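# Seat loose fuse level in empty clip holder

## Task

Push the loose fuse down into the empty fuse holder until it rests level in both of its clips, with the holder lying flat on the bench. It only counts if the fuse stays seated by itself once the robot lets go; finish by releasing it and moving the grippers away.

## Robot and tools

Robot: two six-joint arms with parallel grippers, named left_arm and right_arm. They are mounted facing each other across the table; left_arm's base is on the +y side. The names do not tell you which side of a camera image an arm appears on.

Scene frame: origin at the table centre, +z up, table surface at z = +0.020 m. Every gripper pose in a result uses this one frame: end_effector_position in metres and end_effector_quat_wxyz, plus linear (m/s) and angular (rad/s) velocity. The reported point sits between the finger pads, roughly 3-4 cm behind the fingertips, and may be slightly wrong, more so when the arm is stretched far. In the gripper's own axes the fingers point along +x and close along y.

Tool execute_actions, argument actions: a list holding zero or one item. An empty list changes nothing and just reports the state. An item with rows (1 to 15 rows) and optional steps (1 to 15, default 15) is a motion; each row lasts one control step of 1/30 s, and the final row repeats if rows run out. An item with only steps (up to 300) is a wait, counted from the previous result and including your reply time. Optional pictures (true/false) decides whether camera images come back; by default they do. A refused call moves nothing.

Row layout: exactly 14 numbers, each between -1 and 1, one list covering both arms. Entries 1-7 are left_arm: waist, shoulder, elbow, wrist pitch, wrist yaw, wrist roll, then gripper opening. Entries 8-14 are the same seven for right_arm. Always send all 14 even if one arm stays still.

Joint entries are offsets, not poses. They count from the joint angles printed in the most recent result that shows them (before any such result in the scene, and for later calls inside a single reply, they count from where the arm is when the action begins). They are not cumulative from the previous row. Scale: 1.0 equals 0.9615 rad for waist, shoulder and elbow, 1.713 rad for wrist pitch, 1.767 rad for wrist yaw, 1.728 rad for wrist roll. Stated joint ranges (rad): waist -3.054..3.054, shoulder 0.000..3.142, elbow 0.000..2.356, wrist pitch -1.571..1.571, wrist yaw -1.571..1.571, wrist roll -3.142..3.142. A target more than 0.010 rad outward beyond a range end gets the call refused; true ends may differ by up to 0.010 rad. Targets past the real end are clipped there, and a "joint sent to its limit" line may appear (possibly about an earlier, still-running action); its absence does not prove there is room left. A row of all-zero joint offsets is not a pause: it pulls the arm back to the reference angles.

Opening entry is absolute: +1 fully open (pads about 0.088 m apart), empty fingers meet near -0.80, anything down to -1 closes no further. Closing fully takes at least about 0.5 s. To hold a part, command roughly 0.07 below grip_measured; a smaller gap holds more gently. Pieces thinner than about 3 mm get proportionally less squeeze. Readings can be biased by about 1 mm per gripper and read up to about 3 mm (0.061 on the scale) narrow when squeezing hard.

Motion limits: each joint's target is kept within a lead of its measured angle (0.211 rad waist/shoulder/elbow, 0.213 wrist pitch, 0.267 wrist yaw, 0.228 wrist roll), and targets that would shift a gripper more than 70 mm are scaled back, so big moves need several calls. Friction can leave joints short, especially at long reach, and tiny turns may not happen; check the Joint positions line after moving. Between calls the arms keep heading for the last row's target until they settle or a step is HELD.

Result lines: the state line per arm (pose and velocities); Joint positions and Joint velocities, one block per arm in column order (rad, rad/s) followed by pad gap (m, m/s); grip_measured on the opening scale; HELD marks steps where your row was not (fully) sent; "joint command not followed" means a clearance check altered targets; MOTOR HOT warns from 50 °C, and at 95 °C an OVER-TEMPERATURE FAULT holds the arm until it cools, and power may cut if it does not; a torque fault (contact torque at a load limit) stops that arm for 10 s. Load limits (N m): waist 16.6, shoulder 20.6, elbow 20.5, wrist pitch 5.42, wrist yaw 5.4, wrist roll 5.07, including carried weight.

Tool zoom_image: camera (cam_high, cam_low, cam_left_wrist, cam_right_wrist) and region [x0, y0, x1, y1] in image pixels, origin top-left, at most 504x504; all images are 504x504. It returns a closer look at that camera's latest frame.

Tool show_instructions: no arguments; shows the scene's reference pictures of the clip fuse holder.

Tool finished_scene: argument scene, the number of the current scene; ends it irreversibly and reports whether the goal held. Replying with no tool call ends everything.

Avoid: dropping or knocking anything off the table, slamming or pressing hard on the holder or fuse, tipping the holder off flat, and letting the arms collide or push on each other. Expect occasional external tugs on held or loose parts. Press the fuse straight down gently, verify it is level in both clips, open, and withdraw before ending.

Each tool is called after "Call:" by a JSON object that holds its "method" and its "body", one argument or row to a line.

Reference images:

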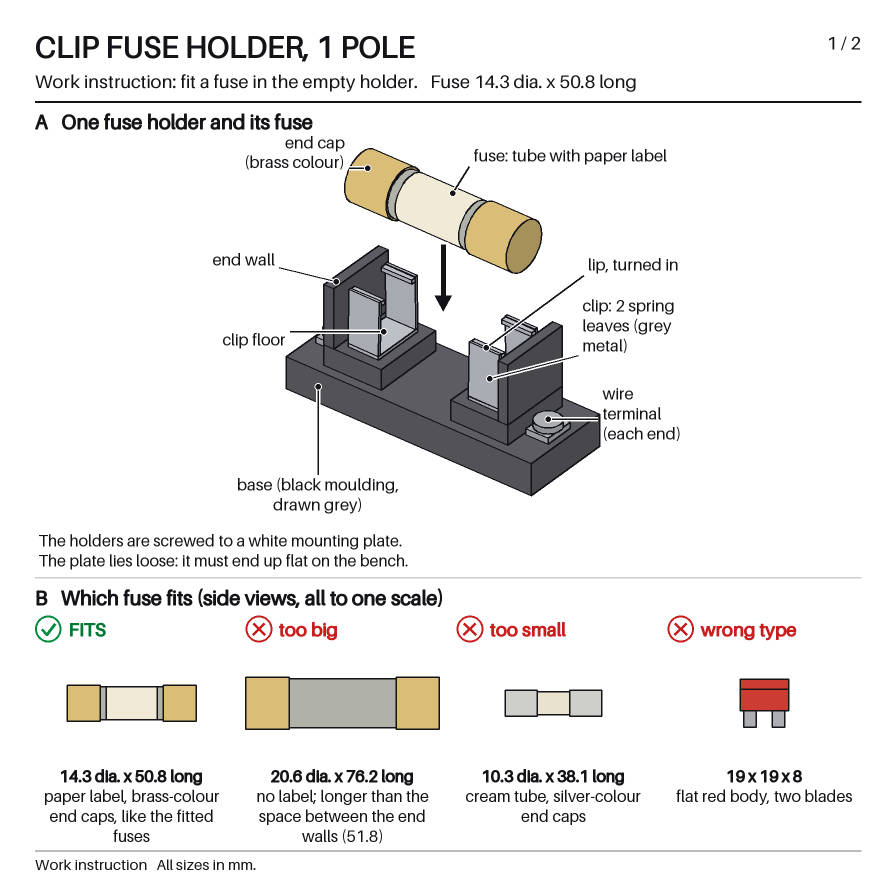

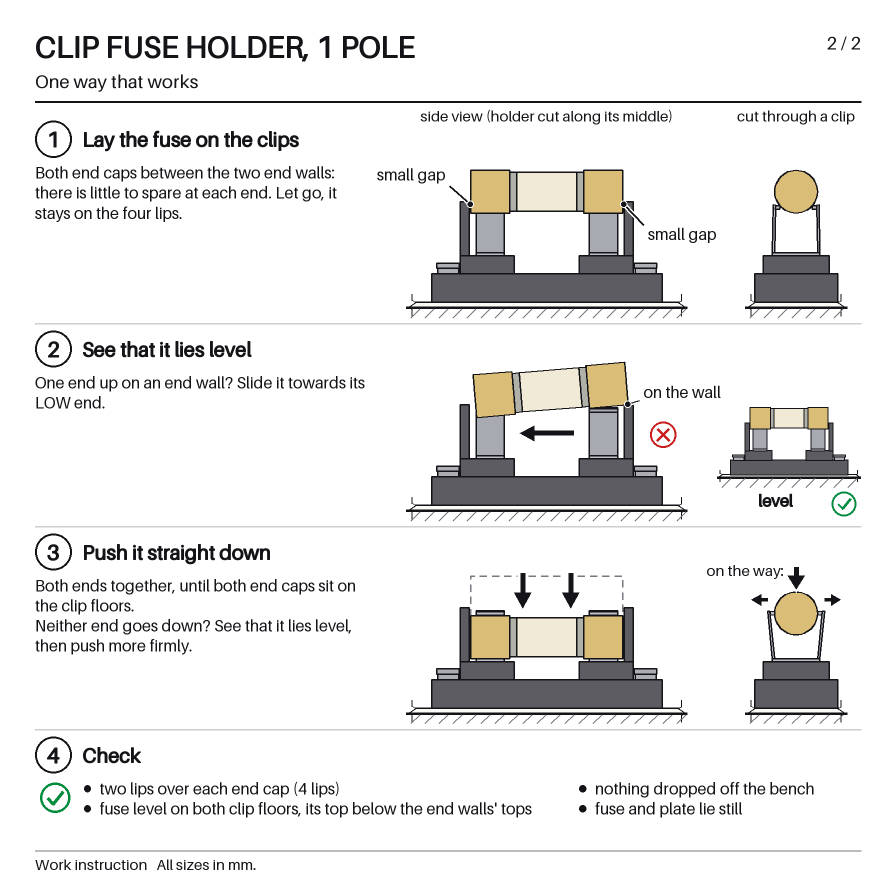

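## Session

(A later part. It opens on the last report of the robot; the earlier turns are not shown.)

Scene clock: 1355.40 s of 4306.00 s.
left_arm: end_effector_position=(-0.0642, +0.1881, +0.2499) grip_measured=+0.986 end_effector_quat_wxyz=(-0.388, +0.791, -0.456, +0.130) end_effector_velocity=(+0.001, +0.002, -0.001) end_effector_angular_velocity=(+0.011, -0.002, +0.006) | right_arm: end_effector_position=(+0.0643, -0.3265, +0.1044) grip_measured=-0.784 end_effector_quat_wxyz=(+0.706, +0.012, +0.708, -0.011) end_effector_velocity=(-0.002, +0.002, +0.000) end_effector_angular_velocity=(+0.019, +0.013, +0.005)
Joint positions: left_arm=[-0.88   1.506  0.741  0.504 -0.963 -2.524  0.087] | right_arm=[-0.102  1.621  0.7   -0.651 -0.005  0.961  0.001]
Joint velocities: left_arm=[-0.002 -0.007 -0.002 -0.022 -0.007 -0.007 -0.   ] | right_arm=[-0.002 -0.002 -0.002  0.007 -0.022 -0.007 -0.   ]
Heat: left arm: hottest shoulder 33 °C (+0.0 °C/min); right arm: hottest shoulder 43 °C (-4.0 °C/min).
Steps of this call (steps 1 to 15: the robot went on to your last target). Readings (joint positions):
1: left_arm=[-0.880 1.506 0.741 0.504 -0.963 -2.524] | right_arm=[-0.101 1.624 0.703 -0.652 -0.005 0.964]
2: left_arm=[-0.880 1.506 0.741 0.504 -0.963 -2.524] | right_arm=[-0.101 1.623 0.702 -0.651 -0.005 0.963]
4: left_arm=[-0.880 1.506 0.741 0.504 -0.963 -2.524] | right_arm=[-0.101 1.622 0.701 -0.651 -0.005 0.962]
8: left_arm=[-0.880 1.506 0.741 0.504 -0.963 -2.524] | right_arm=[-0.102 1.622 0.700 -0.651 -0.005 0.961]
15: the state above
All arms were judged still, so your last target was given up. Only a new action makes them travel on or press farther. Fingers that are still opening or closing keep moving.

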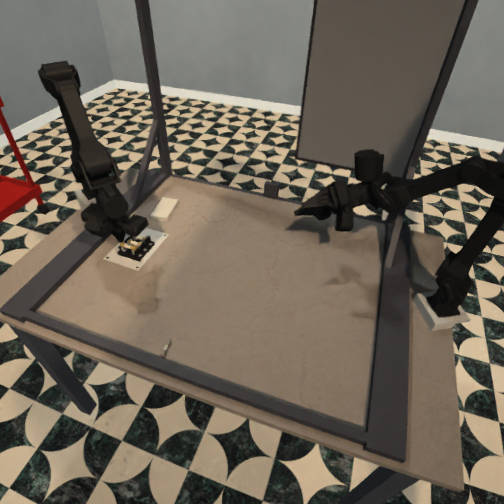

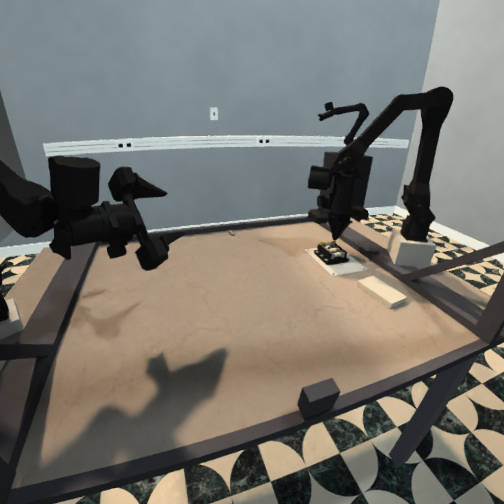

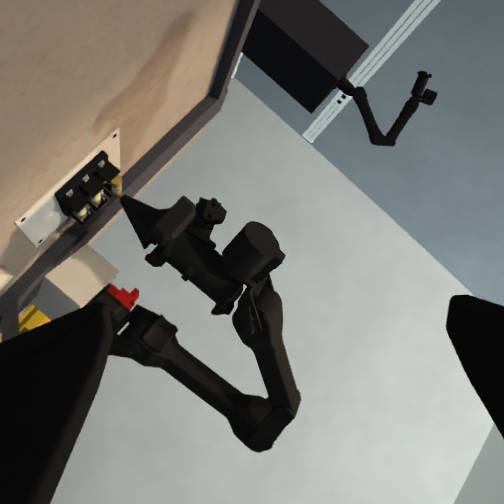

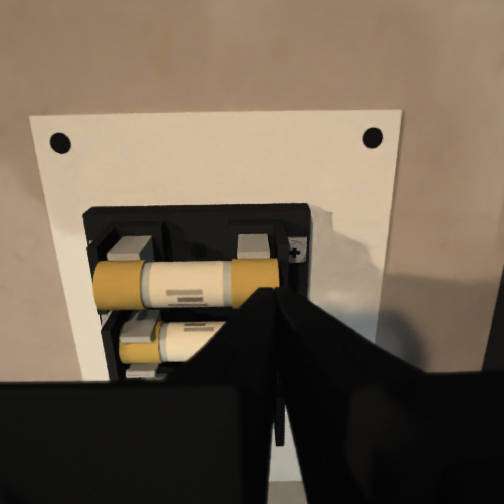

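Call:
{"method": "execute_actions", "body": {
  "actions": [
    {"rows":[[0,0,0,0,0,0,1,0,0.003,-0.003,0.003,0,0,-0.82],[0,0,0,0,0,0,1,0,0.006,-0.006,0.005,0,0,-0.82],[0,0,0,0,0,0,1,0,0.008,-0.009,0.006,0,0,-0.82],[0,0,0,0,0,0,1,0,0.010,-0.010,0.008,0,0,-0.82],[0,0,0,0,0,0,1,0,0.012,-0.012,0.009,0,0,-0.82],[0,0,0,0,0,0,1,0,0.014,-0.013,0.011,0,0,-0.82],[0,0,0,0,0,0,1,0,0.016,-0.014,0.013,0,0,-0.82],[0,0,0,0,0,0,1,0,0.018,-0.015,0.014,0,0,-0.82],[0,0,0,0,0,0,1,0,0.020,-0.017,0.0155,0,0,-0.82]],"steps":15}
  ],
  "pictures": false
}}

Call:
{"method": "execute_actions", "body": {
  "actions": [
    {"steps":8}
  ]
}}

Call:
{"method": "zoom_image", "body": {
  "camera": "cam_right_wrist",
  "region": [70, 190, 320, 380]
}}

Scene clock: 1400.87 s of 4306.00 s.
left_arm: end_effector_position=(-0.0642, +0.1881, +0.2499) grip_measured=+0.986 end_effector_quat_wxyz=(-0.388, +0.791, -0.456, +0.130) end_effector_velocity=(-0.001, +0.003, -0.001) end_effector_angular_velocity=(+0.011, -0.002, +0.001) | right_arm: end_effector_position=(+0.0648, -0.3258, +0.1008) grip_measured=-0.784 end_effector_quat_wxyz=(+0.706, +0.013, +0.708, -0.009) end_effector_velocity=(+0.001, -0.001, +0.002) end_effector_angular_velocity=(-0.002, -0.007, +0.005)
Joint positions: left_arm=[-0.88   1.506  0.741  0.504 -0.963 -2.524  0.087] | right_arm=[-0.102  1.632  0.693 -0.629 -0.005  0.961  0.001]
Joint velocities: left_arm=[-0.007 -0.007 -0.002 -0.022 -0.007 -0.007 -0.   ] | right_arm=[-0.002 -0.007  0.002 -0.007  0.007 -0.007 -0.   ]
Heat: left arm: hottest shoulder 33 °C (+0.0 °C/min); right arm: hottest shoulder 41 °C (-3.0 °C/min).
Steps of this call (steps 1 to 90: nothing new was sent; then 41.97 s passed at rest; steps 91 to 105: all 15 steps of this action). Readings (joint positions):
91: left_arm=[-0.880 1.506 0.741 0.504 -0.963 -2.524] | right_arm=[-0.102 1.621 0.700 -0.650 -0.005 0.961]
92: left_arm=[-0.880 1.506 0.741 0.504 -0.963 -2.524] | right_arm=[-0.102 1.621 0.700 -0.649 -0.005 0.961]
94: left_arm=[-0.880 1.506 0.741 0.504 -0.963 -2.524] | right_arm=[-0.102 1.622 0.700 -0.644 -0.005 0.961]
98: left_arm=[-0.880 1.506 0.741 0.504 -0.963 -2.524] | right_arm=[-0.102 1.628 0.696 -0.634 -0.005 0.961]
105: the state above

Scene clock: 1401.13 s of 4306.00 s.
left_arm: end_effector_position=(-0.0642, +0.1881, +0.2499) grip_measured=+0.986 end_effector_quat_wxyz=(-0.388, +0.791, -0.456, +0.130) end_effector_velocity=(-0.002, -0.001, +0.003) end_effector_angular_velocity=(-0.015, +0.012, -0.008) | right_arm: end_effector_position=(+0.0648, -0.3259, +0.1007) grip_measured=-0.784 end_effector_quat_wxyz=(+0.706, +0.013, +0.708, -0.009) end_effector_velocity=(-0.002, -0.001, +0.000) end_effector_angular_velocity=(-0.001, +0.010, +0.005)
Joint positions: left_arm=[-0.88   1.506  0.741  0.504 -0.963 -2.524  0.087] | right_arm=[-0.102  1.632  0.693 -0.629 -0.005  0.961  0.001]
Joint velocities: left_arm=[-0.002 -0.002  0.002  0.007  0.007 -0.007 -0.   ] | right_arm=[-0.002 -0.002 -0.002 -0.007 -0.007 -0.007 -0.   ]
Heat: left arm: hottest shoulder 33 °C (+0.0 °C/min); right arm: hottest shoulder 41 °C (-3.0 °C/min).
Steps of this call (steps 1 to 8: the robot went on to your last target). Readings (joint positions):
1: left_arm=[-0.880 1.506 0.741 0.504 -0.963 -2.524] | right_arm=[-0.102 1.632 0.693 -0.629 -0.005 0.961]
2: left_arm=[-0.880 1.506 0.741 0.504 -0.963 -2.524] | right_arm=[-0.102 1.632 0.693 -0.629 -0.005 0.961]
4: left_arm=[-0.880 1.506 0.741 0.504 -0.963 -2.524] | right_arm=[-0.102 1.632 0.693 -0.629 -0.005 0.961]
8: the state above

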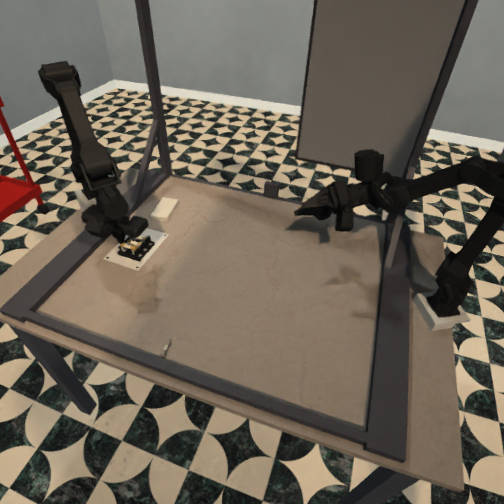

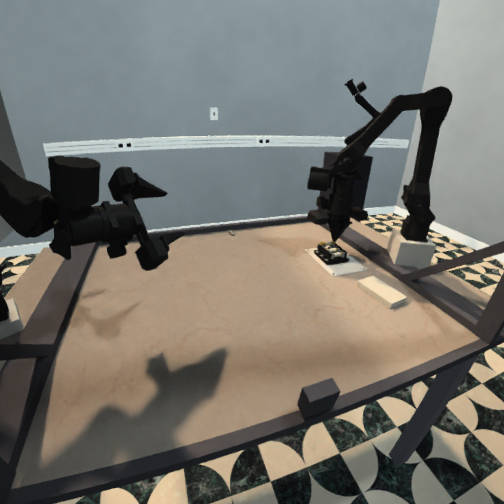

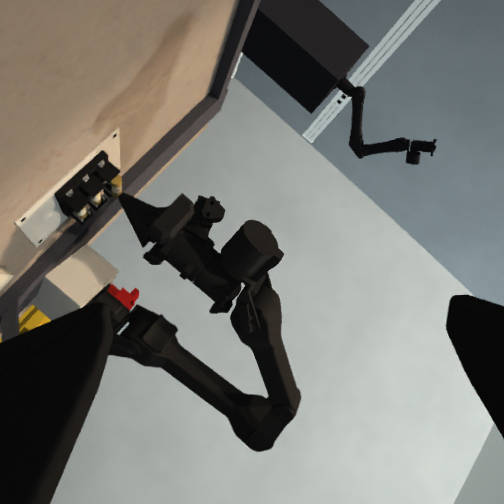

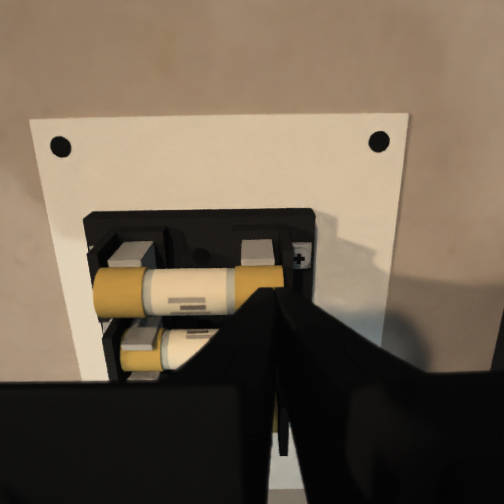

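Region (70, 190, 320, 380) of cam_right_wrist's 504x504 image, scaled by 2.016, with more detail than that image has; it fills the top 383 rows of this view, and the rest is white.

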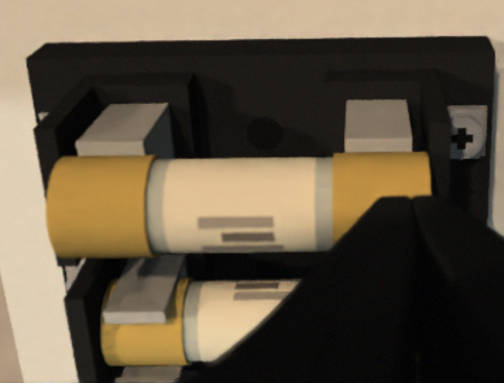

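Call:
{"method": "execute_actions", "body": {
  "actions": [
    {"rows":[[0,0,0,0,0,0,1,0,0.020,-0.020,0.003,0,0,-0.82],[0,0,0,0,0,0,1,0,0.032,-0.031,0.004,0,0,-0.82],[0,0,0,0,0,0,1,0,0.044,-0.042,0.005,0,0,-0.82],[0,0,0,0,0,0,1,0,0.056,-0.053,0.007,0,0,-0.82],[0,0,0,0,0,0,1,0,0.067,-0.064,0.008,0,0,-0.82],[0,0,0,0,0,0,1,0,0.077,-0.073,0.009,0,0,-0.82],[0,0,0,0,0,0,1,0,0.084,-0.080,0.010,0,0,-0.82],[0,0,0,0,0,0,1,0,0.089,-0.085,0.011,0,0,-0.82],[0,0,0,0,0,0,1,0,0.094,-0.089,0.011,0,0,-0.82],[0,0,0,0,0,0,1,0,0.098,-0.093,0.012,0,0,-0.82],[0,0,0,0,0,0,1,0,0.102,-0.097,0.012,0,0,-0.82],[0,0,0,0,0,0,1,0,0.106,-0.101,0.013,0,0,-0.82],[0,0,0,0,0,0,1,0,0.110,-0.105,0.013,0,0,-0.82],[0,0,0,0,0,0,1,0,0.114,-0.109,0.014,0,0,-0.82],[0,0,0,0,0,0,1,0,0.118,-0.112,0.014,0,0,-0.82]],"steps":15}
  ],
  "pictures": false
}}

Call:
{"method": "execute_actions", "body": {
  "actions": [
    {"steps":10}
  ]
}}

Call:
{"method": "zoom_image", "body": {
  "camera": "cam_right_wrist",
  "region": [70, 190, 320, 380]
}}

Scene clock: 1421.57 s of 4306.00 s.
left_arm: end_effector_position=(-0.0642, +0.1881, +0.2499) grip_measured=+0.986 end_effector_quat_wxyz=(-0.388, +0.791, -0.456, +0.130) end_effector_velocity=(+0.002, +0.003, -0.000) end_effector_angular_velocity=(-0.000, -0.010, +0.018) | right_arm: end_effector_position=(+0.0640, -0.3321, +0.0895) grip_measured=-0.784 end_effector_quat_wxyz=(+0.707, +0.007, +0.707, -0.018) end_effector_velocity=(+0.016, -0.021, -0.083) end_effector_angular_velocity=(-0.127, +0.014, -0.058)
Joint positions: left_arm=[-0.88   1.506  0.741  0.504 -0.963 -2.524  0.087] | right_arm=[-0.106  1.661  0.665 -0.588  0.011  0.961  0.001]
Joint velocities: left_arm=[-0.002 -0.002 -0.007  0.007 -0.022  0.007 -0.   ] | right_arm=[-0.066  0.335 -0.076  0.3    0.066 -0.007 -0.   ]
Heat: left arm: hottest shoulder 33 °C (+0.0 °C/min); right arm: hottest shoulder 39 °C (-4.1 °C/min).
Steps of this call (steps 1 to 15: the robot went on to your last target; steps 16 to 90: nothing new was sent; then 16.93 s passed at rest; steps 91 to 105: all 15 steps of this action). Readings (joint positions):
91: left_arm=[-0.880 1.506 0.741 0.504 -0.963 -2.524] | right_arm=[-0.102 1.633 0.692 -0.628 -0.005 0.961]
92: left_arm=[-0.880 1.506 0.741 0.504 -0.963 -2.524] | right_arm=[-0.102 1.635 0.690 -0.627 -0.005 0.961]
94: left_arm=[-0.880 1.506 0.741 0.504 -0.963 -2.524] | right_arm=[-0.102 1.639 0.686 -0.625 -0.005 0.961]
98: left_arm=[-0.880 1.506 0.741 0.504 -0.963 -2.524] | right_arm=[-0.103 1.645 0.677 -0.621 -0.002 0.961]
105: the state above

Scene clock: 1421.90 s of 4306.00 s.
left_arm: end_effector_position=(-0.0642, +0.1881, +0.2499) grip_measured=+0.986 end_effector_quat_wxyz=(-0.388, +0.791, -0.456, +0.130) end_effector_velocity=(-0.003, +0.001, -0.005) end_effector_angular_velocity=(+0.013, +0.001, -0.013) | right_arm: end_effector_position=(+0.0627, -0.3371, +0.0855) grip_measured=-0.784 end_effector_quat_wxyz=(+0.704, -0.000, +0.710, -0.028) end_effector_velocity=(-0.004, -0.002, -0.001) end_effector_angular_velocity=(-0.005, +0.014, +0.009)
Joint positions: left_arm=[-0.88   1.506  0.741  0.504 -0.963 -2.524  0.087] | right_arm=[-0.11   1.676  0.66  -0.592  0.017  0.961  0.001]
Joint velocities: left_arm=[-0.007  0.002 -0.007 -0.007  0.007 -0.007 -0.   ] | right_arm=[ 0.002 -0.002 -0.007 -0.007 -0.007 -0.007 -0.   ]
Heat: left arm: hottest shoulder 33 °C (+0.0 °C/min); right arm: hottest shoulder 39 °C (-4.0 °C/min).
Steps of this call (steps 1 to 10: the robot went on to your last target). Readings (joint positions):
1: left_arm=[-0.880 1.506 0.741 0.504 -0.963 -2.524] | right_arm=[-0.108 1.673 0.662 -0.585 0.016 0.961]
2: left_arm=[-0.880 1.506 0.741 0.504 -0.963 -2.524] | right_arm=[-0.109 1.676 0.661 -0.588 0.017 0.961]
4: left_arm=[-0.880 1.506 0.741 0.504 -0.963 -2.524] | right_arm=[-0.110 1.676 0.660 -0.592 0.017 0.961]
8: left_arm=[-0.880 1.506 0.741 0.504 -0.963 -2.524] | right_arm=[-0.110 1.676 0.660 -0.592 0.017 0.961]
10: the state above

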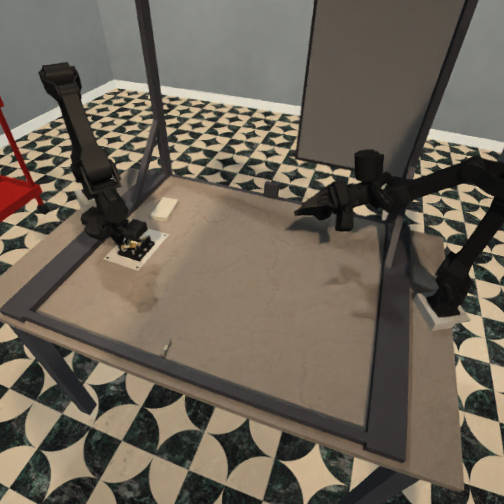

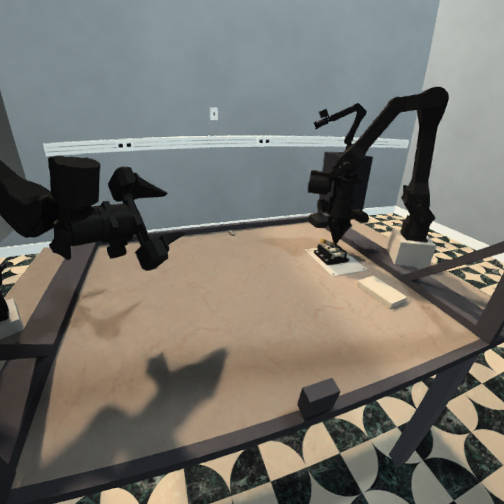

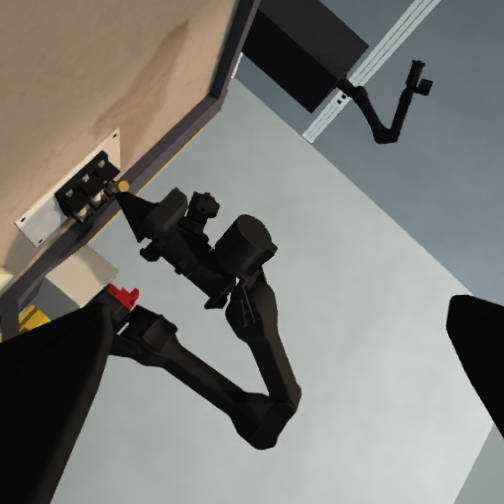

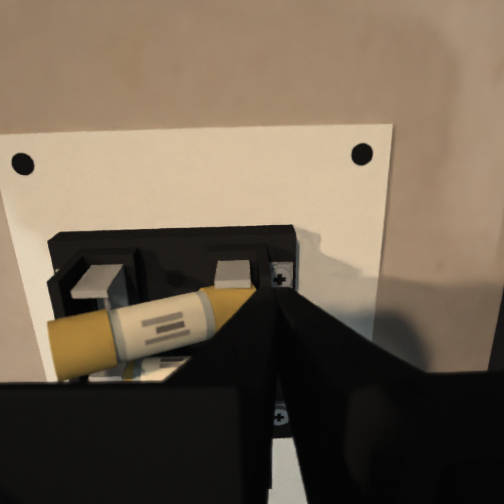

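Region (70, 190, 320, 380) of cam_right_wrist's 504x504 image, scaled by 2.016, with more detail than that image has; it fills the top 383 rows of this view, and the rest is white.

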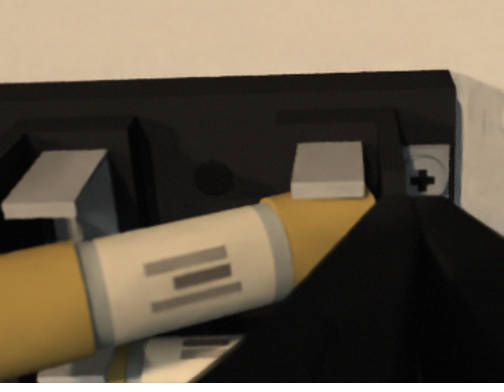

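Call:
{"method": "execute_actions", "body": {
  "actions": [
    {"rows":[[0,0,0,0,0,0,1,0,0.060,-0.064,-0.007,-0.010,0,-0.82],[0,0,0,0,0,0,1,0,0.046,-0.050,-0.006,-0.008,0,-0.82],[0,0,0,0,0,0,1,0,0.032,-0.036,-0.005,-0.006,0,-0.82],[0,0,0,0,0,0,1,0,0.018,-0.022,-0.004,-0.004,0,-0.82],[0,0,0,0,0,0,1,0,0.004,-0.008,-0.004,-0.002,0,-0.82],[0,0,0,0,0,0,1,0,-0.010,0.006,-0.006,-0.002,0,-0.82],[0,0,0,0,0,0,1,0,-0.024,0.018,-0.012,-0.002,0,-0.82],[0,0,0,0,0,0,1,0,-0.040,0.026,-0.022,-0.003,0,-0.82],[0,0,0,0,0,0,1,0,-0.056,0.032,-0.032,-0.004,0,-0.82],[0,0,0,0,0,0,1,0,-0.072,0.038,-0.042,-0.005,0,-0.82],[0,0,0,0,0,0,1,0,-0.088,0.044,-0.052,-0.006,0,-0.82],[0,0,0,0,0,0,1,0,-0.104,0.050,-0.062,-0.008,0,-0.82],[0,0,0,0,0,0,1,0,-0.120,0.056,-0.073,-0.010,0,-0.82],[0,0,0,0,0,0,1,0,-0.137,0.062,-0.084,-0.011,0,-0.82],[0,0,0,0,0,0,1,0,-0.153,0.067,-0.094,-0.012,0,-0.82]],"steps":15}
  ],
  "pictures": false
}}

Call:
{"method": "execute_actions", "body": {
  "actions": [
    {"steps":18}
  ]
}}

Call:
{"method": "zoom_image", "body": {
  "camera": "cam_high",
  "region": [95, 205, 175, 280]
}}

Call:
{"method": "zoom_image", "body": {
  "camera": "cam_low",
  "region": [295, 220, 375, 285]
}}

Scene clock: 1446.00 s of 4306.00 s.
left_arm: end_effector_position=(-0.0642, +0.1881, +0.2499) grip_measured=+0.986 end_effector_quat_wxyz=(-0.388, +0.791, -0.456, +0.130) end_effector_velocity=(+0.000, +0.001, -0.001) end_effector_angular_velocity=(+0.010, -0.011, +0.004) | right_arm: end_effector_position=(+0.0624, -0.3348, +0.1135) grip_measured=-0.784 end_effector_quat_wxyz=(+0.705, +0.010, +0.709, -0.019) end_effector_velocity=(+0.013, +0.029, +0.145) end_effector_angular_velocity=(+0.231, -0.112, +0.004)
Joint positions: left_arm=[-0.88   1.506  0.741  0.504 -0.963 -2.524  0.087] | right_arm=[-0.112  1.577  0.7   -0.708  0.004  0.961  0.001]
Joint velocities: left_arm=[-0.002 -0.002 -0.002 -0.007 -0.007  0.007 -0.   ] | right_arm=[-0.002 -0.496  0.217 -0.462 -0.051 -0.007 -0.001]
Heat: left arm: hottest shoulder 33 °C (+0.0 °C/min); right arm: hottest shoulder 38 °C (-4.0 °C/min).
Steps of this call (steps 1 to 30: the robot went on to your last target; steps 31 to 90: nothing new was sent; then 20.60 s passed at rest; steps 91 to 105: all 15 steps of this action). Readings (joint positions):
91: left_arm=[-0.880 1.506 0.741 0.504 -0.963 -2.524] | right_arm=[-0.110 1.676 0.660 -0.592 0.017 0.961]
92: left_arm=[-0.880 1.506 0.741 0.504 -0.963 -2.524] | right_arm=[-0.111 1.674 0.661 -0.592 0.016 0.961]
94: left_arm=[-0.880 1.506 0.741 0.504 -0.963 -2.524] | right_arm=[-0.111 1.668 0.664 -0.591 0.016 0.961]
98: left_arm=[-0.880 1.506 0.741 0.504 -0.963 -2.524] | right_arm=[-0.112 1.659 0.673 -0.603 0.016 0.961]
105: the state above

Scene clock: 1446.60 s of 4306.00 s.
left_arm: end_effector_position=(-0.0642, +0.1881, +0.2499) grip_measured=+0.986 end_effector_quat_wxyz=(-0.388, +0.791, -0.456, +0.130) end_effector_velocity=(+0.000, +0.001, -0.001) end_effector_angular_velocity=(-0.006, +0.014, +0.008) | right_arm: end_effector_position=(+0.0621, -0.3340, +0.1251) grip_measured=-0.784 end_effector_quat_wxyz=(+0.707, +0.015, +0.707, -0.015) end_effector_velocity=(-0.005, -0.001, -0.001) end_effector_angular_velocity=(+0.004, +0.025, +0.005)
Joint positions: left_arm=[-0.88   1.506  0.741  0.504 -0.963 -2.524  0.087] | right_arm=[-0.112  1.537  0.716 -0.751 -0.001  0.961  0.001]
Joint velocities: left_arm=[-0.002 -0.002 -0.002 -0.007 -0.007 -0.022  0.   ] | right_arm=[-0.002 -0.002 -0.007 -0.007 -0.022 -0.007  0.   ]
Heat: left arm: hottest shoulder 33 °C (+0.0 °C/min); right arm: hottest shoulder 38 °C (-4.1 °C/min).
Steps of this call (steps 1 to 18: the robot went on to your last target). Readings (joint positions):
1: left_arm=[-0.880 1.506 0.741 0.504 -0.963 -2.524] | right_arm=[-0.112 1.562 0.706 -0.722 0.002 0.961]
2: left_arm=[-0.880 1.506 0.741 0.504 -0.963 -2.524] | right_arm=[-0.112 1.551 0.711 -0.730 0.001 0.961]
4: left_arm=[-0.880 1.506 0.741 0.504 -0.963 -2.524] | right_arm=[-0.112 1.540 0.716 -0.740 -0.000 0.961]
8: left_arm=[-0.880 1.506 0.741 0.504 -0.963 -2.524] | right_arm=[-0.112 1.537 0.716 -0.749 -0.001 0.961]
18: the state above

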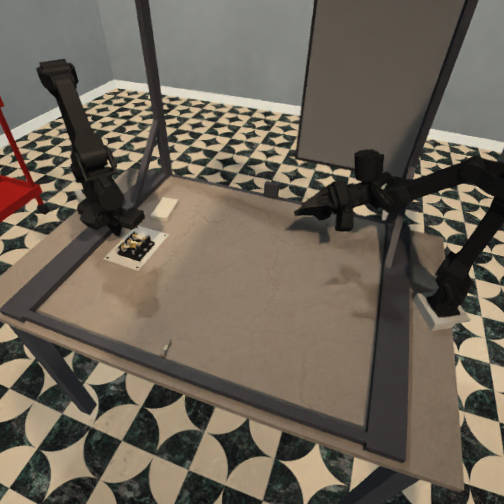

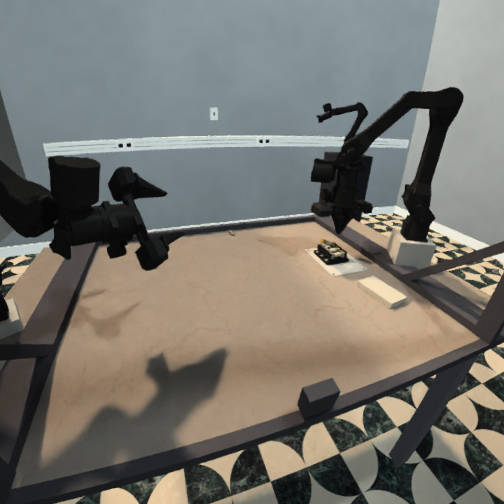

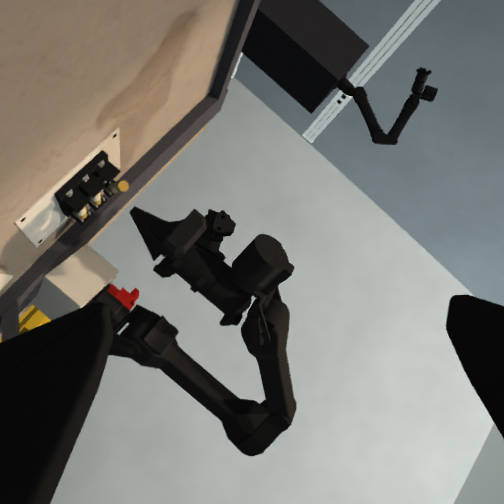

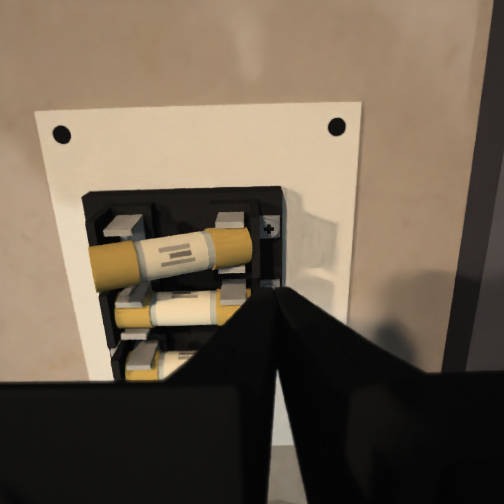

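Region (95, 205, 175, 280) of cam_high's 504x504 image, scaled by 6.300, with more detail than that image has; it fills the top 472 rows of this view, and the rest is white.

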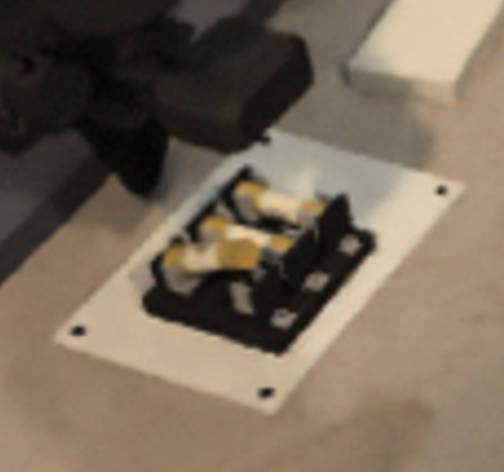

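Region (295, 220, 375, 285) of cam_low's 504x504 image, scaled by 6.300, with more detail than that image has; it fills the top 410 rows of this view, and the rest is white.

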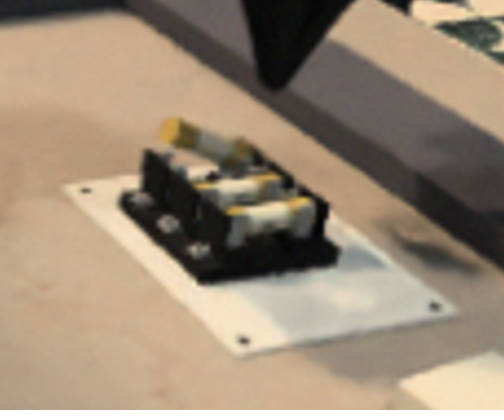

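Call:
{"method": "zoom_image", "body": {
  "camera": "cam_right_wrist",
  "region": [70, 170, 300, 340]
}}

Call:
{"method": "zoom_image", "body": {
  "camera": "cam_left_wrist",
  "region": [50, 140, 150, 240]
}}

Region (70, 170, 300, 340) of cam_right_wrist's 504x504 image, scaled by 2.191, with more detail than that image has; it fills the top 373 rows of this view, and the rest is white.

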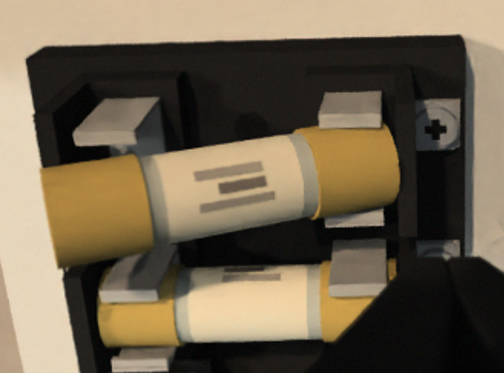

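Region (50, 140, 150, 240) of cam_left_wrist's 504x504 image, scaled by 5.040, with more detail than that image has.

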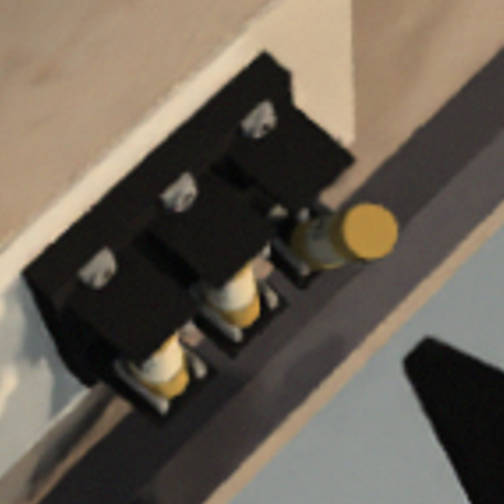

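Call:
{"method": "execute_actions", "body": {
  "actions": [
    {"rows":[[0,0,0,0,0,0,1,0.006,0.008,0.014,0,0,0.003,-0.75],[0,0,0,0,0,0,1,0.012,0.018,0.024,0,0,0.006,-0.68],[0,0,0,0,0,0,1,0.019,0.028,0.033,0,0,0.009,-0.6],[0,0,0,0,0,0,1,0.025,0.037,0.042,0,0,0.012,-0.52],[0,0,0,0,0,0,1,0.031,0.047,0.052,0,0,0.015,-0.44],[0,0,0,0,0,0,1,0.037,0.056,0.061,0,0,0.018,-0.36],[0,0,0,0,0,0,1,0.043,0.066,0.070,-0.001,0,0.021,-0.29],[0,0,0,0,0,0,1,0.050,0.075,0.080,-0.001,0,0.024,-0.227],[0,0,0,0,0,0,1,0.056,0.085,0.089,-0.001,0,0.027,-0.227],[0,0,0,0,0,0,1,0.062,0.094,0.098,-0.002,0,0.030,-0.227],[0,0,0,0,0,0,1,0.068,0.103,0.107,-0.002,0,0.033,-0.227],[0,0,0,0,0,0,1,0.0745,0.1126,0.1166,-0.002,0,0.0357,-0.227]],"steps":15}
  ],
  "pictures": false
}}

Call:
{"method": "execute_actions", "body": {
  "actions": [
    {"steps":15}
  ]
}}

Call:
{"method": "zoom_image", "body": {
  "camera": "cam_right_wrist",
  "region": [150, 170, 400, 360]
}}

Scene clock: 1567.10 s of 4306.00 s.
left_arm: end_effector_position=(-0.0642, +0.1881, +0.2499) grip_measured=+0.986 end_effector_quat_wxyz=(-0.388, +0.791, -0.456, +0.130) end_effector_velocity=(-0.003, +0.000, -0.001) end_effector_angular_velocity=(+0.003, +0.005, -0.013) | right_arm: end_effector_position=(+0.0642, -0.3045, +0.1248) grip_measured=-0.242 end_effector_quat_wxyz=(+0.706, +0.010, +0.708, -0.010) end_effector_velocity=(+0.001, +0.027, -0.000) end_effector_angular_velocity=(+0.014, -0.001, +0.015)
Joint positions: left_arm=[-0.88   1.506  0.741  0.504 -0.963 -2.524  0.087] | right_arm=[-0.046  1.633  0.813 -0.752 -0.001  1.013  0.027]
Joint velocities: left_arm=[-0.007 -0.002 -0.002 -0.007  0.007 -0.007 -0.   ] | right_arm=[ 0.051  0.076  0.081  0.007 -0.007  0.037  0.007]
Heat: left arm: hottest shoulder 33 °C (+0.0 °C/min); right arm: hottest shoulder 37 °C (-1.0 °C/min).
Steps of this call (steps 1 to 15: the robot went on to your last target; steps 16 to 90: nothing new was sent; then 117.00 s passed at rest; steps 91 to 105: all 15 steps of this action). Readings (joint positions):
91: left_arm=[-0.880 1.506 0.741 0.504 -0.963 -2.524] | right_arm=[-0.111 1.537 0.717 -0.751 -0.001 0.961]
92: left_arm=[-0.880 1.506 0.741 0.504 -0.963 -2.524] | right_arm=[-0.110 1.538 0.719 -0.752 -0.001 0.961]
94: left_arm=[-0.880 1.506 0.741 0.504 -0.963 -2.524] | right_arm=[-0.103 1.548 0.729 -0.752 -0.001 0.967]
98: left_arm=[-0.880 1.506 0.741 0.504 -0.963 -2.524] | right_arm=[-0.082 1.581 0.761 -0.752 -0.001 0.985]
105: the state above

Scene clock: 1567.60 s of 4306.00 s.
left_arm: end_effector_position=(-0.0642, +0.1881, +0.2499) grip_measured=+0.986 end_effector_quat_wxyz=(-0.388, +0.791, -0.456, +0.130) end_effector_velocity=(+0.002, +0.003, -0.000) end_effector_angular_velocity=(+0.001, -0.002, +0.020) | right_arm: end_effector_position=(+0.0642, -0.3031, +0.1245) grip_measured=-0.230 end_effector_quat_wxyz=(+0.706, +0.010, +0.708, -0.011) end_effector_velocity=(-0.002, +0.000, -0.000) end_effector_angular_velocity=(-0.002, +0.010, -0.005)
Joint positions: left_arm=[-0.88   1.506  0.741  0.504 -0.963 -2.524  0.087] | right_arm=[-0.043  1.639  0.818 -0.753 -0.001  1.017  0.028]
Joint velocities: left_arm=[-0.002 -0.002 -0.002 -0.007 -0.022 -0.007 -0.   ] | right_arm=[ 0.002  0.002  0.002 -0.007 -0.007  0.007 -0.   ]
Heat: left arm: hottest shoulder 33 °C (+0.0 °C/min); right arm: hottest shoulder 37 °C (-1.0 °C/min).
Steps of this call (steps 1 to 15: the robot went on to your last target). Readings (joint positions):
1: left_arm=[-0.880 1.506 0.741 0.504 -0.963 -2.524] | right_arm=[-0.045 1.635 0.815 -0.752 -0.001 1.014]
2: left_arm=[-0.880 1.506 0.741 0.504 -0.963 -2.524] | right_arm=[-0.044 1.636 0.816 -0.752 -0.001 1.015]
4: left_arm=[-0.880 1.506 0.741 0.504 -0.963 -2.524] | right_arm=[-0.043 1.638 0.817 -0.753 -0.001 1.017]
8: left_arm=[-0.880 1.506 0.741 0.504 -0.963 -2.524] | right_arm=[-0.043 1.639 0.818 -0.753 -0.001 1.017]
15: the state above
All arms were judged still, so your last target was given up. Only a new action makes them travel on or press farther. Fingers that are still opening or closing keep moving.

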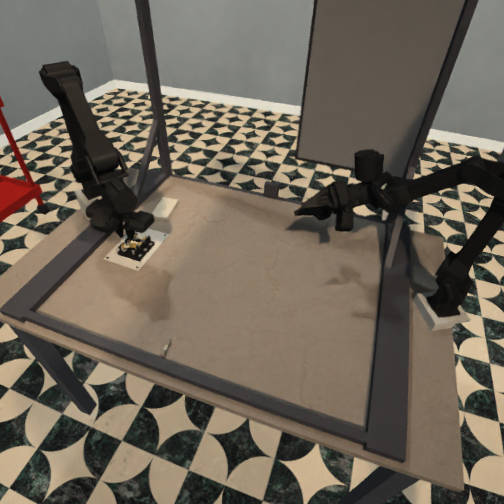

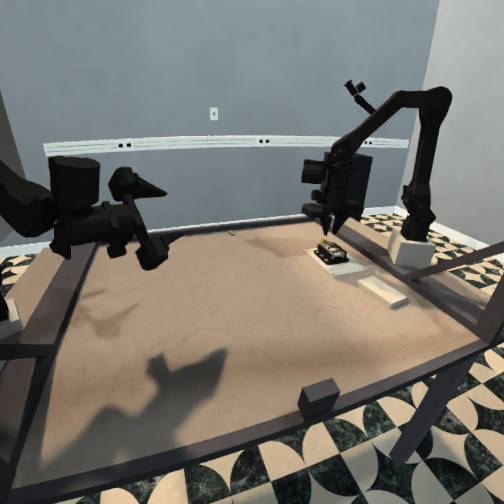

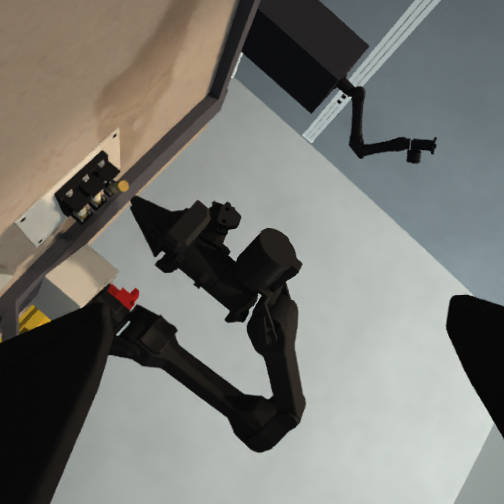

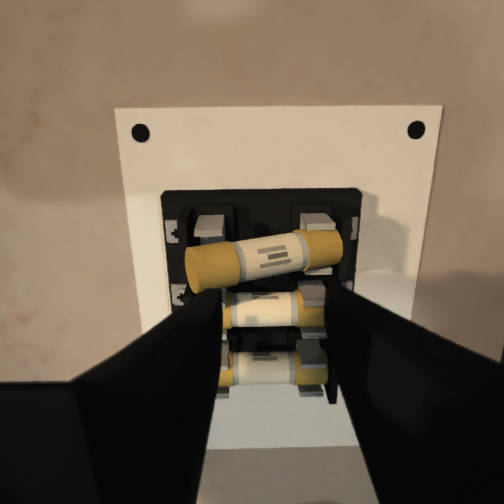

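Region (150, 170, 400, 360) of cam_right_wrist's 504x504 image, scaled by 2.016, with more detail than that image has; it fills the top 383 rows of this view, and the rest is white.

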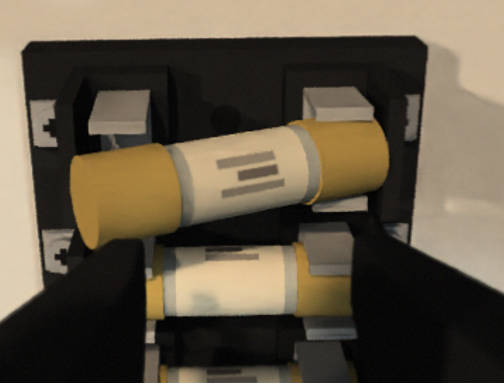

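Call:
{"method": "execute_actions", "body": {
  "actions": [
    {"rows":[[0,0,0,0,0,0,1,0,0.010,-0.012,0.006,0,0,-0.227],[0,0,0,0,0,0,1,0,0.017,-0.018,0.012,0,0,-0.227],[0,0,0,0,0,0,1,0,0.023,-0.023,0.018,0,0,-0.227],[0,0,0,0,0,0,1,0,0.029,-0.028,0.024,0,0,-0.227],[0,0,0,0,0,0,1,0,0.034,-0.032,0.030,0,0,-0.227],[0,0,0,0,0,0,1,0,0.039,-0.036,0.036,0,0,-0.227],[0,0,0,0,0,0,1,0,0.042,-0.038,0.039,0,0,-0.227],[0,0,0,0,0,0,1,0,0.045,-0.040,0.041,0,0,-0.227],[0,0,0,0,0,0,1,0,0.047,-0.042,0.044,0,0,-0.227],[0,0,0,0,0,0,1,0,0.050,-0.044,0.046,0,0,-0.227],[0,0,0,0,0,0,1,0,0.053,-0.046,0.049,0,0,-0.227],[0,0,0,0,0,0,1,0,0.055,-0.047,0.051,0,0,-0.227],[0,0,0,0,0,0,1,0,0.058,-0.049,0.054,0,0,-0.227],[0,0,0,0,0,0,1,0,0.061,-0.051,0.056,0,0,-0.227],[0,0,0,0,0,0,1,0,0.063,-0.053,0.059,0,0,-0.227]],"steps":15}
  ],
  "pictures": false
}}

Call:
{"method": "execute_actions", "body": {
  "actions": [
    {"steps":15}
  ]
}}

Call:
{"method": "zoom_image", "body": {
  "camera": "cam_right_wrist",
  "region": [150, 190, 400, 380]
}}

Call:
{"method": "zoom_image", "body": {
  "camera": "cam_left_wrist",
  "region": [50, 140, 150, 240]
}}

Scene clock: 1620.17 s of 4306.00 s.
left_arm: end_effector_position=(-0.0642, +0.1881, +0.2499) grip_measured=+0.986 end_effector_quat_wxyz=(-0.388, +0.791, -0.456, +0.130) end_effector_velocity=(+0.002, +0.001, +0.001) end_effector_angular_velocity=(-0.012, +0.007, +0.011) | right_arm: end_effector_position=(+0.0647, -0.3024, +0.1063) grip_measured=-0.230 end_effector_quat_wxyz=(+0.707, +0.011, +0.707, -0.010) end_effector_velocity=(+0.001, +0.003, -0.026) end_effector_angular_velocity=(+0.018, -0.003, +0.005)
Joint positions: left_arm=[-0.88   1.506  0.741  0.504 -0.963 -2.524  0.087] | right_arm=[-0.043  1.685  0.781 -0.665 -0.001  1.017  0.028]
Joint velocities: left_arm=[ 0.002 -0.002 -0.002  0.007 -0.007 -0.007 -0.   ] | right_arm=[-0.002  0.071 -0.051  0.139 -0.007 -0.007 -0.   ]
Heat: left arm: hottest shoulder 33 °C (+0.0 °C/min); right arm: hottest shoulder 35 °C (-2.0 °C/min).
Steps of this call (steps 1 to 90: nothing new was sent; then 49.07 s passed at rest; steps 91 to 105: all 15 steps of this action). Readings (joint positions):
91: left_arm=[-0.880 1.506 0.741 0.504 -0.963 -2.524] | right_arm=[-0.043 1.640 0.819 -0.753 -0.001 1.017]
92: left_arm=[-0.880 1.506 0.741 0.504 -0.963 -2.524] | right_arm=[-0.043 1.641 0.818 -0.750 -0.001 1.017]
94: left_arm=[-0.880 1.506 0.741 0.504 -0.963 -2.524] | right_arm=[-0.043 1.648 0.812 -0.733 -0.001 1.017]
98: left_arm=[-0.880 1.506 0.741 0.504 -0.963 -2.524] | right_arm=[-0.043 1.667 0.795 -0.701 -0.001 1.017]
105: the state above

Scene clock: 1620.67 s of 4306.00 s.
left_arm: end_effector_position=(-0.0642, +0.1881, +0.2499) grip_measured=+0.986 end_effector_quat_wxyz=(-0.388, +0.791, -0.456, +0.130) end_effector_velocity=(-0.001, +0.002, +0.001) end_effector_angular_velocity=(-0.002, +0.003, +0.001) | right_arm: end_effector_position=(+0.0648, -0.3021, +0.1041) grip_measured=-0.230 end_effector_quat_wxyz=(+0.707, +0.012, +0.707, -0.009) end_effector_velocity=(-0.003, +0.000, +0.001) end_effector_angular_velocity=(+0.010, +0.020, +0.005)
Joint positions: left_arm=[-0.88   1.506  0.741  0.504 -0.963 -2.524  0.087] | right_arm=[-0.043  1.691  0.777 -0.654 -0.002  1.017  0.028]
Joint velocities: left_arm=[-0.007 -0.007 -0.002 -0.007 -0.007 -0.007  0.   ] | right_arm=[-0.002 -0.007 -0.002 -0.007 -0.022 -0.007 -0.   ]
Heat: left arm: hottest shoulder 33 °C (+0.0 °C/min); right arm: hottest shoulder 35 °C (-2.0 °C/min).
Steps of this call (steps 1 to 15: the robot went on to your last target). Readings (joint positions):
1: left_arm=[-0.880 1.506 0.741 0.504 -0.963 -2.524] | right_arm=[-0.043 1.688 0.780 -0.661 -0.001 1.017]
2: left_arm=[-0.880 1.506 0.741 0.504 -0.963 -2.524] | right_arm=[-0.043 1.689 0.779 -0.659 -0.001 1.017]
4: left_arm=[-0.880 1.506 0.741 0.504 -0.963 -2.524] | right_arm=[-0.043 1.690 0.778 -0.656 -0.001 1.017]
8: left_arm=[-0.880 1.506 0.741 0.504 -0.963 -2.524] | right_arm=[-0.043 1.691 0.777 -0.654 -0.002 1.017]
15: the state above

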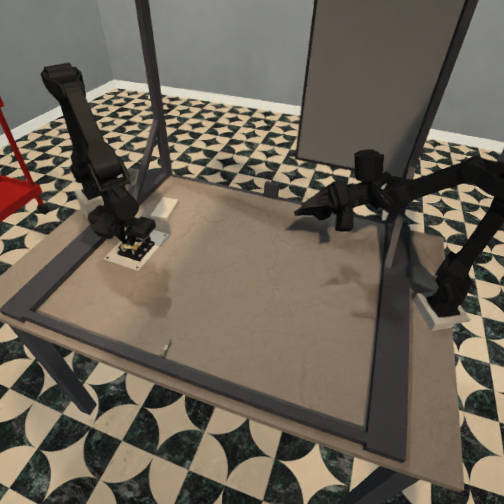

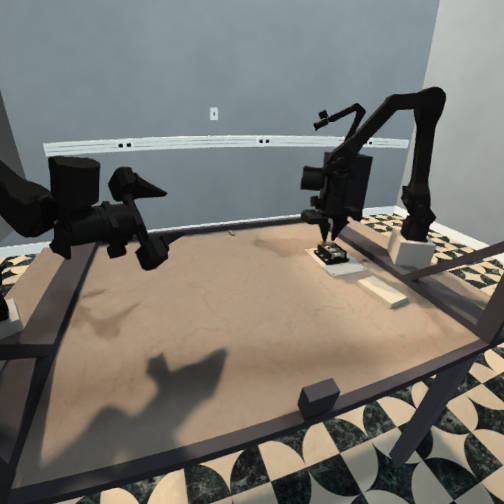

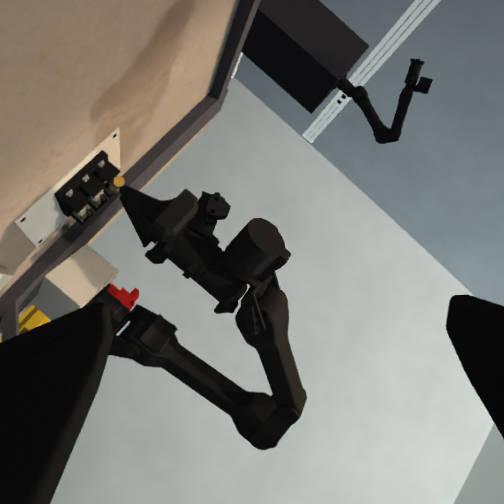

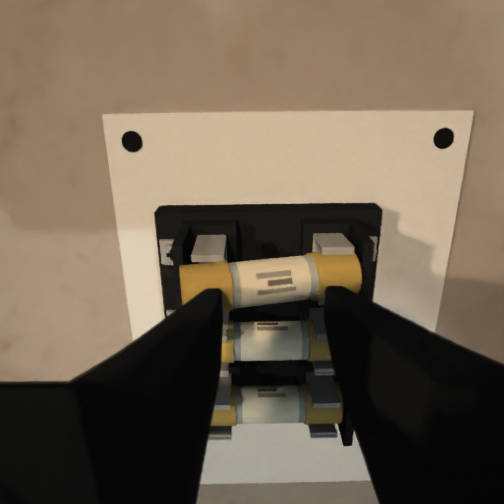

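Region (150, 190, 400, 380) of cam_right_wrist's 504x504 image, scaled by 2.016, with more detail than that image has; it fills the top 383 rows of this view, and the rest is white.

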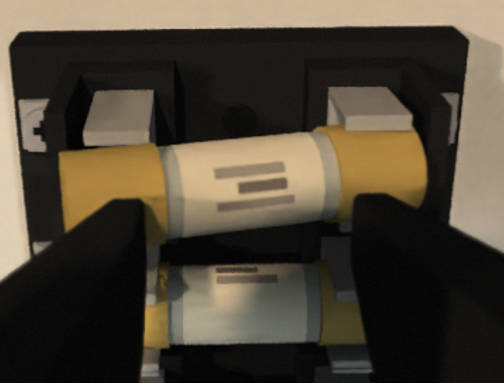

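Region (50, 140, 150, 240) of cam_left_wrist's 504x504 image, scaled by 5.040, with more detail than that image has.

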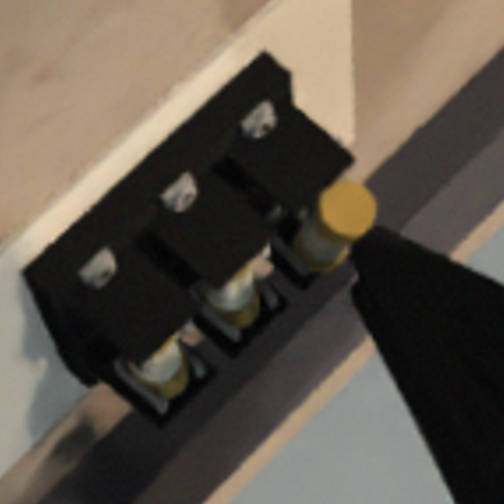

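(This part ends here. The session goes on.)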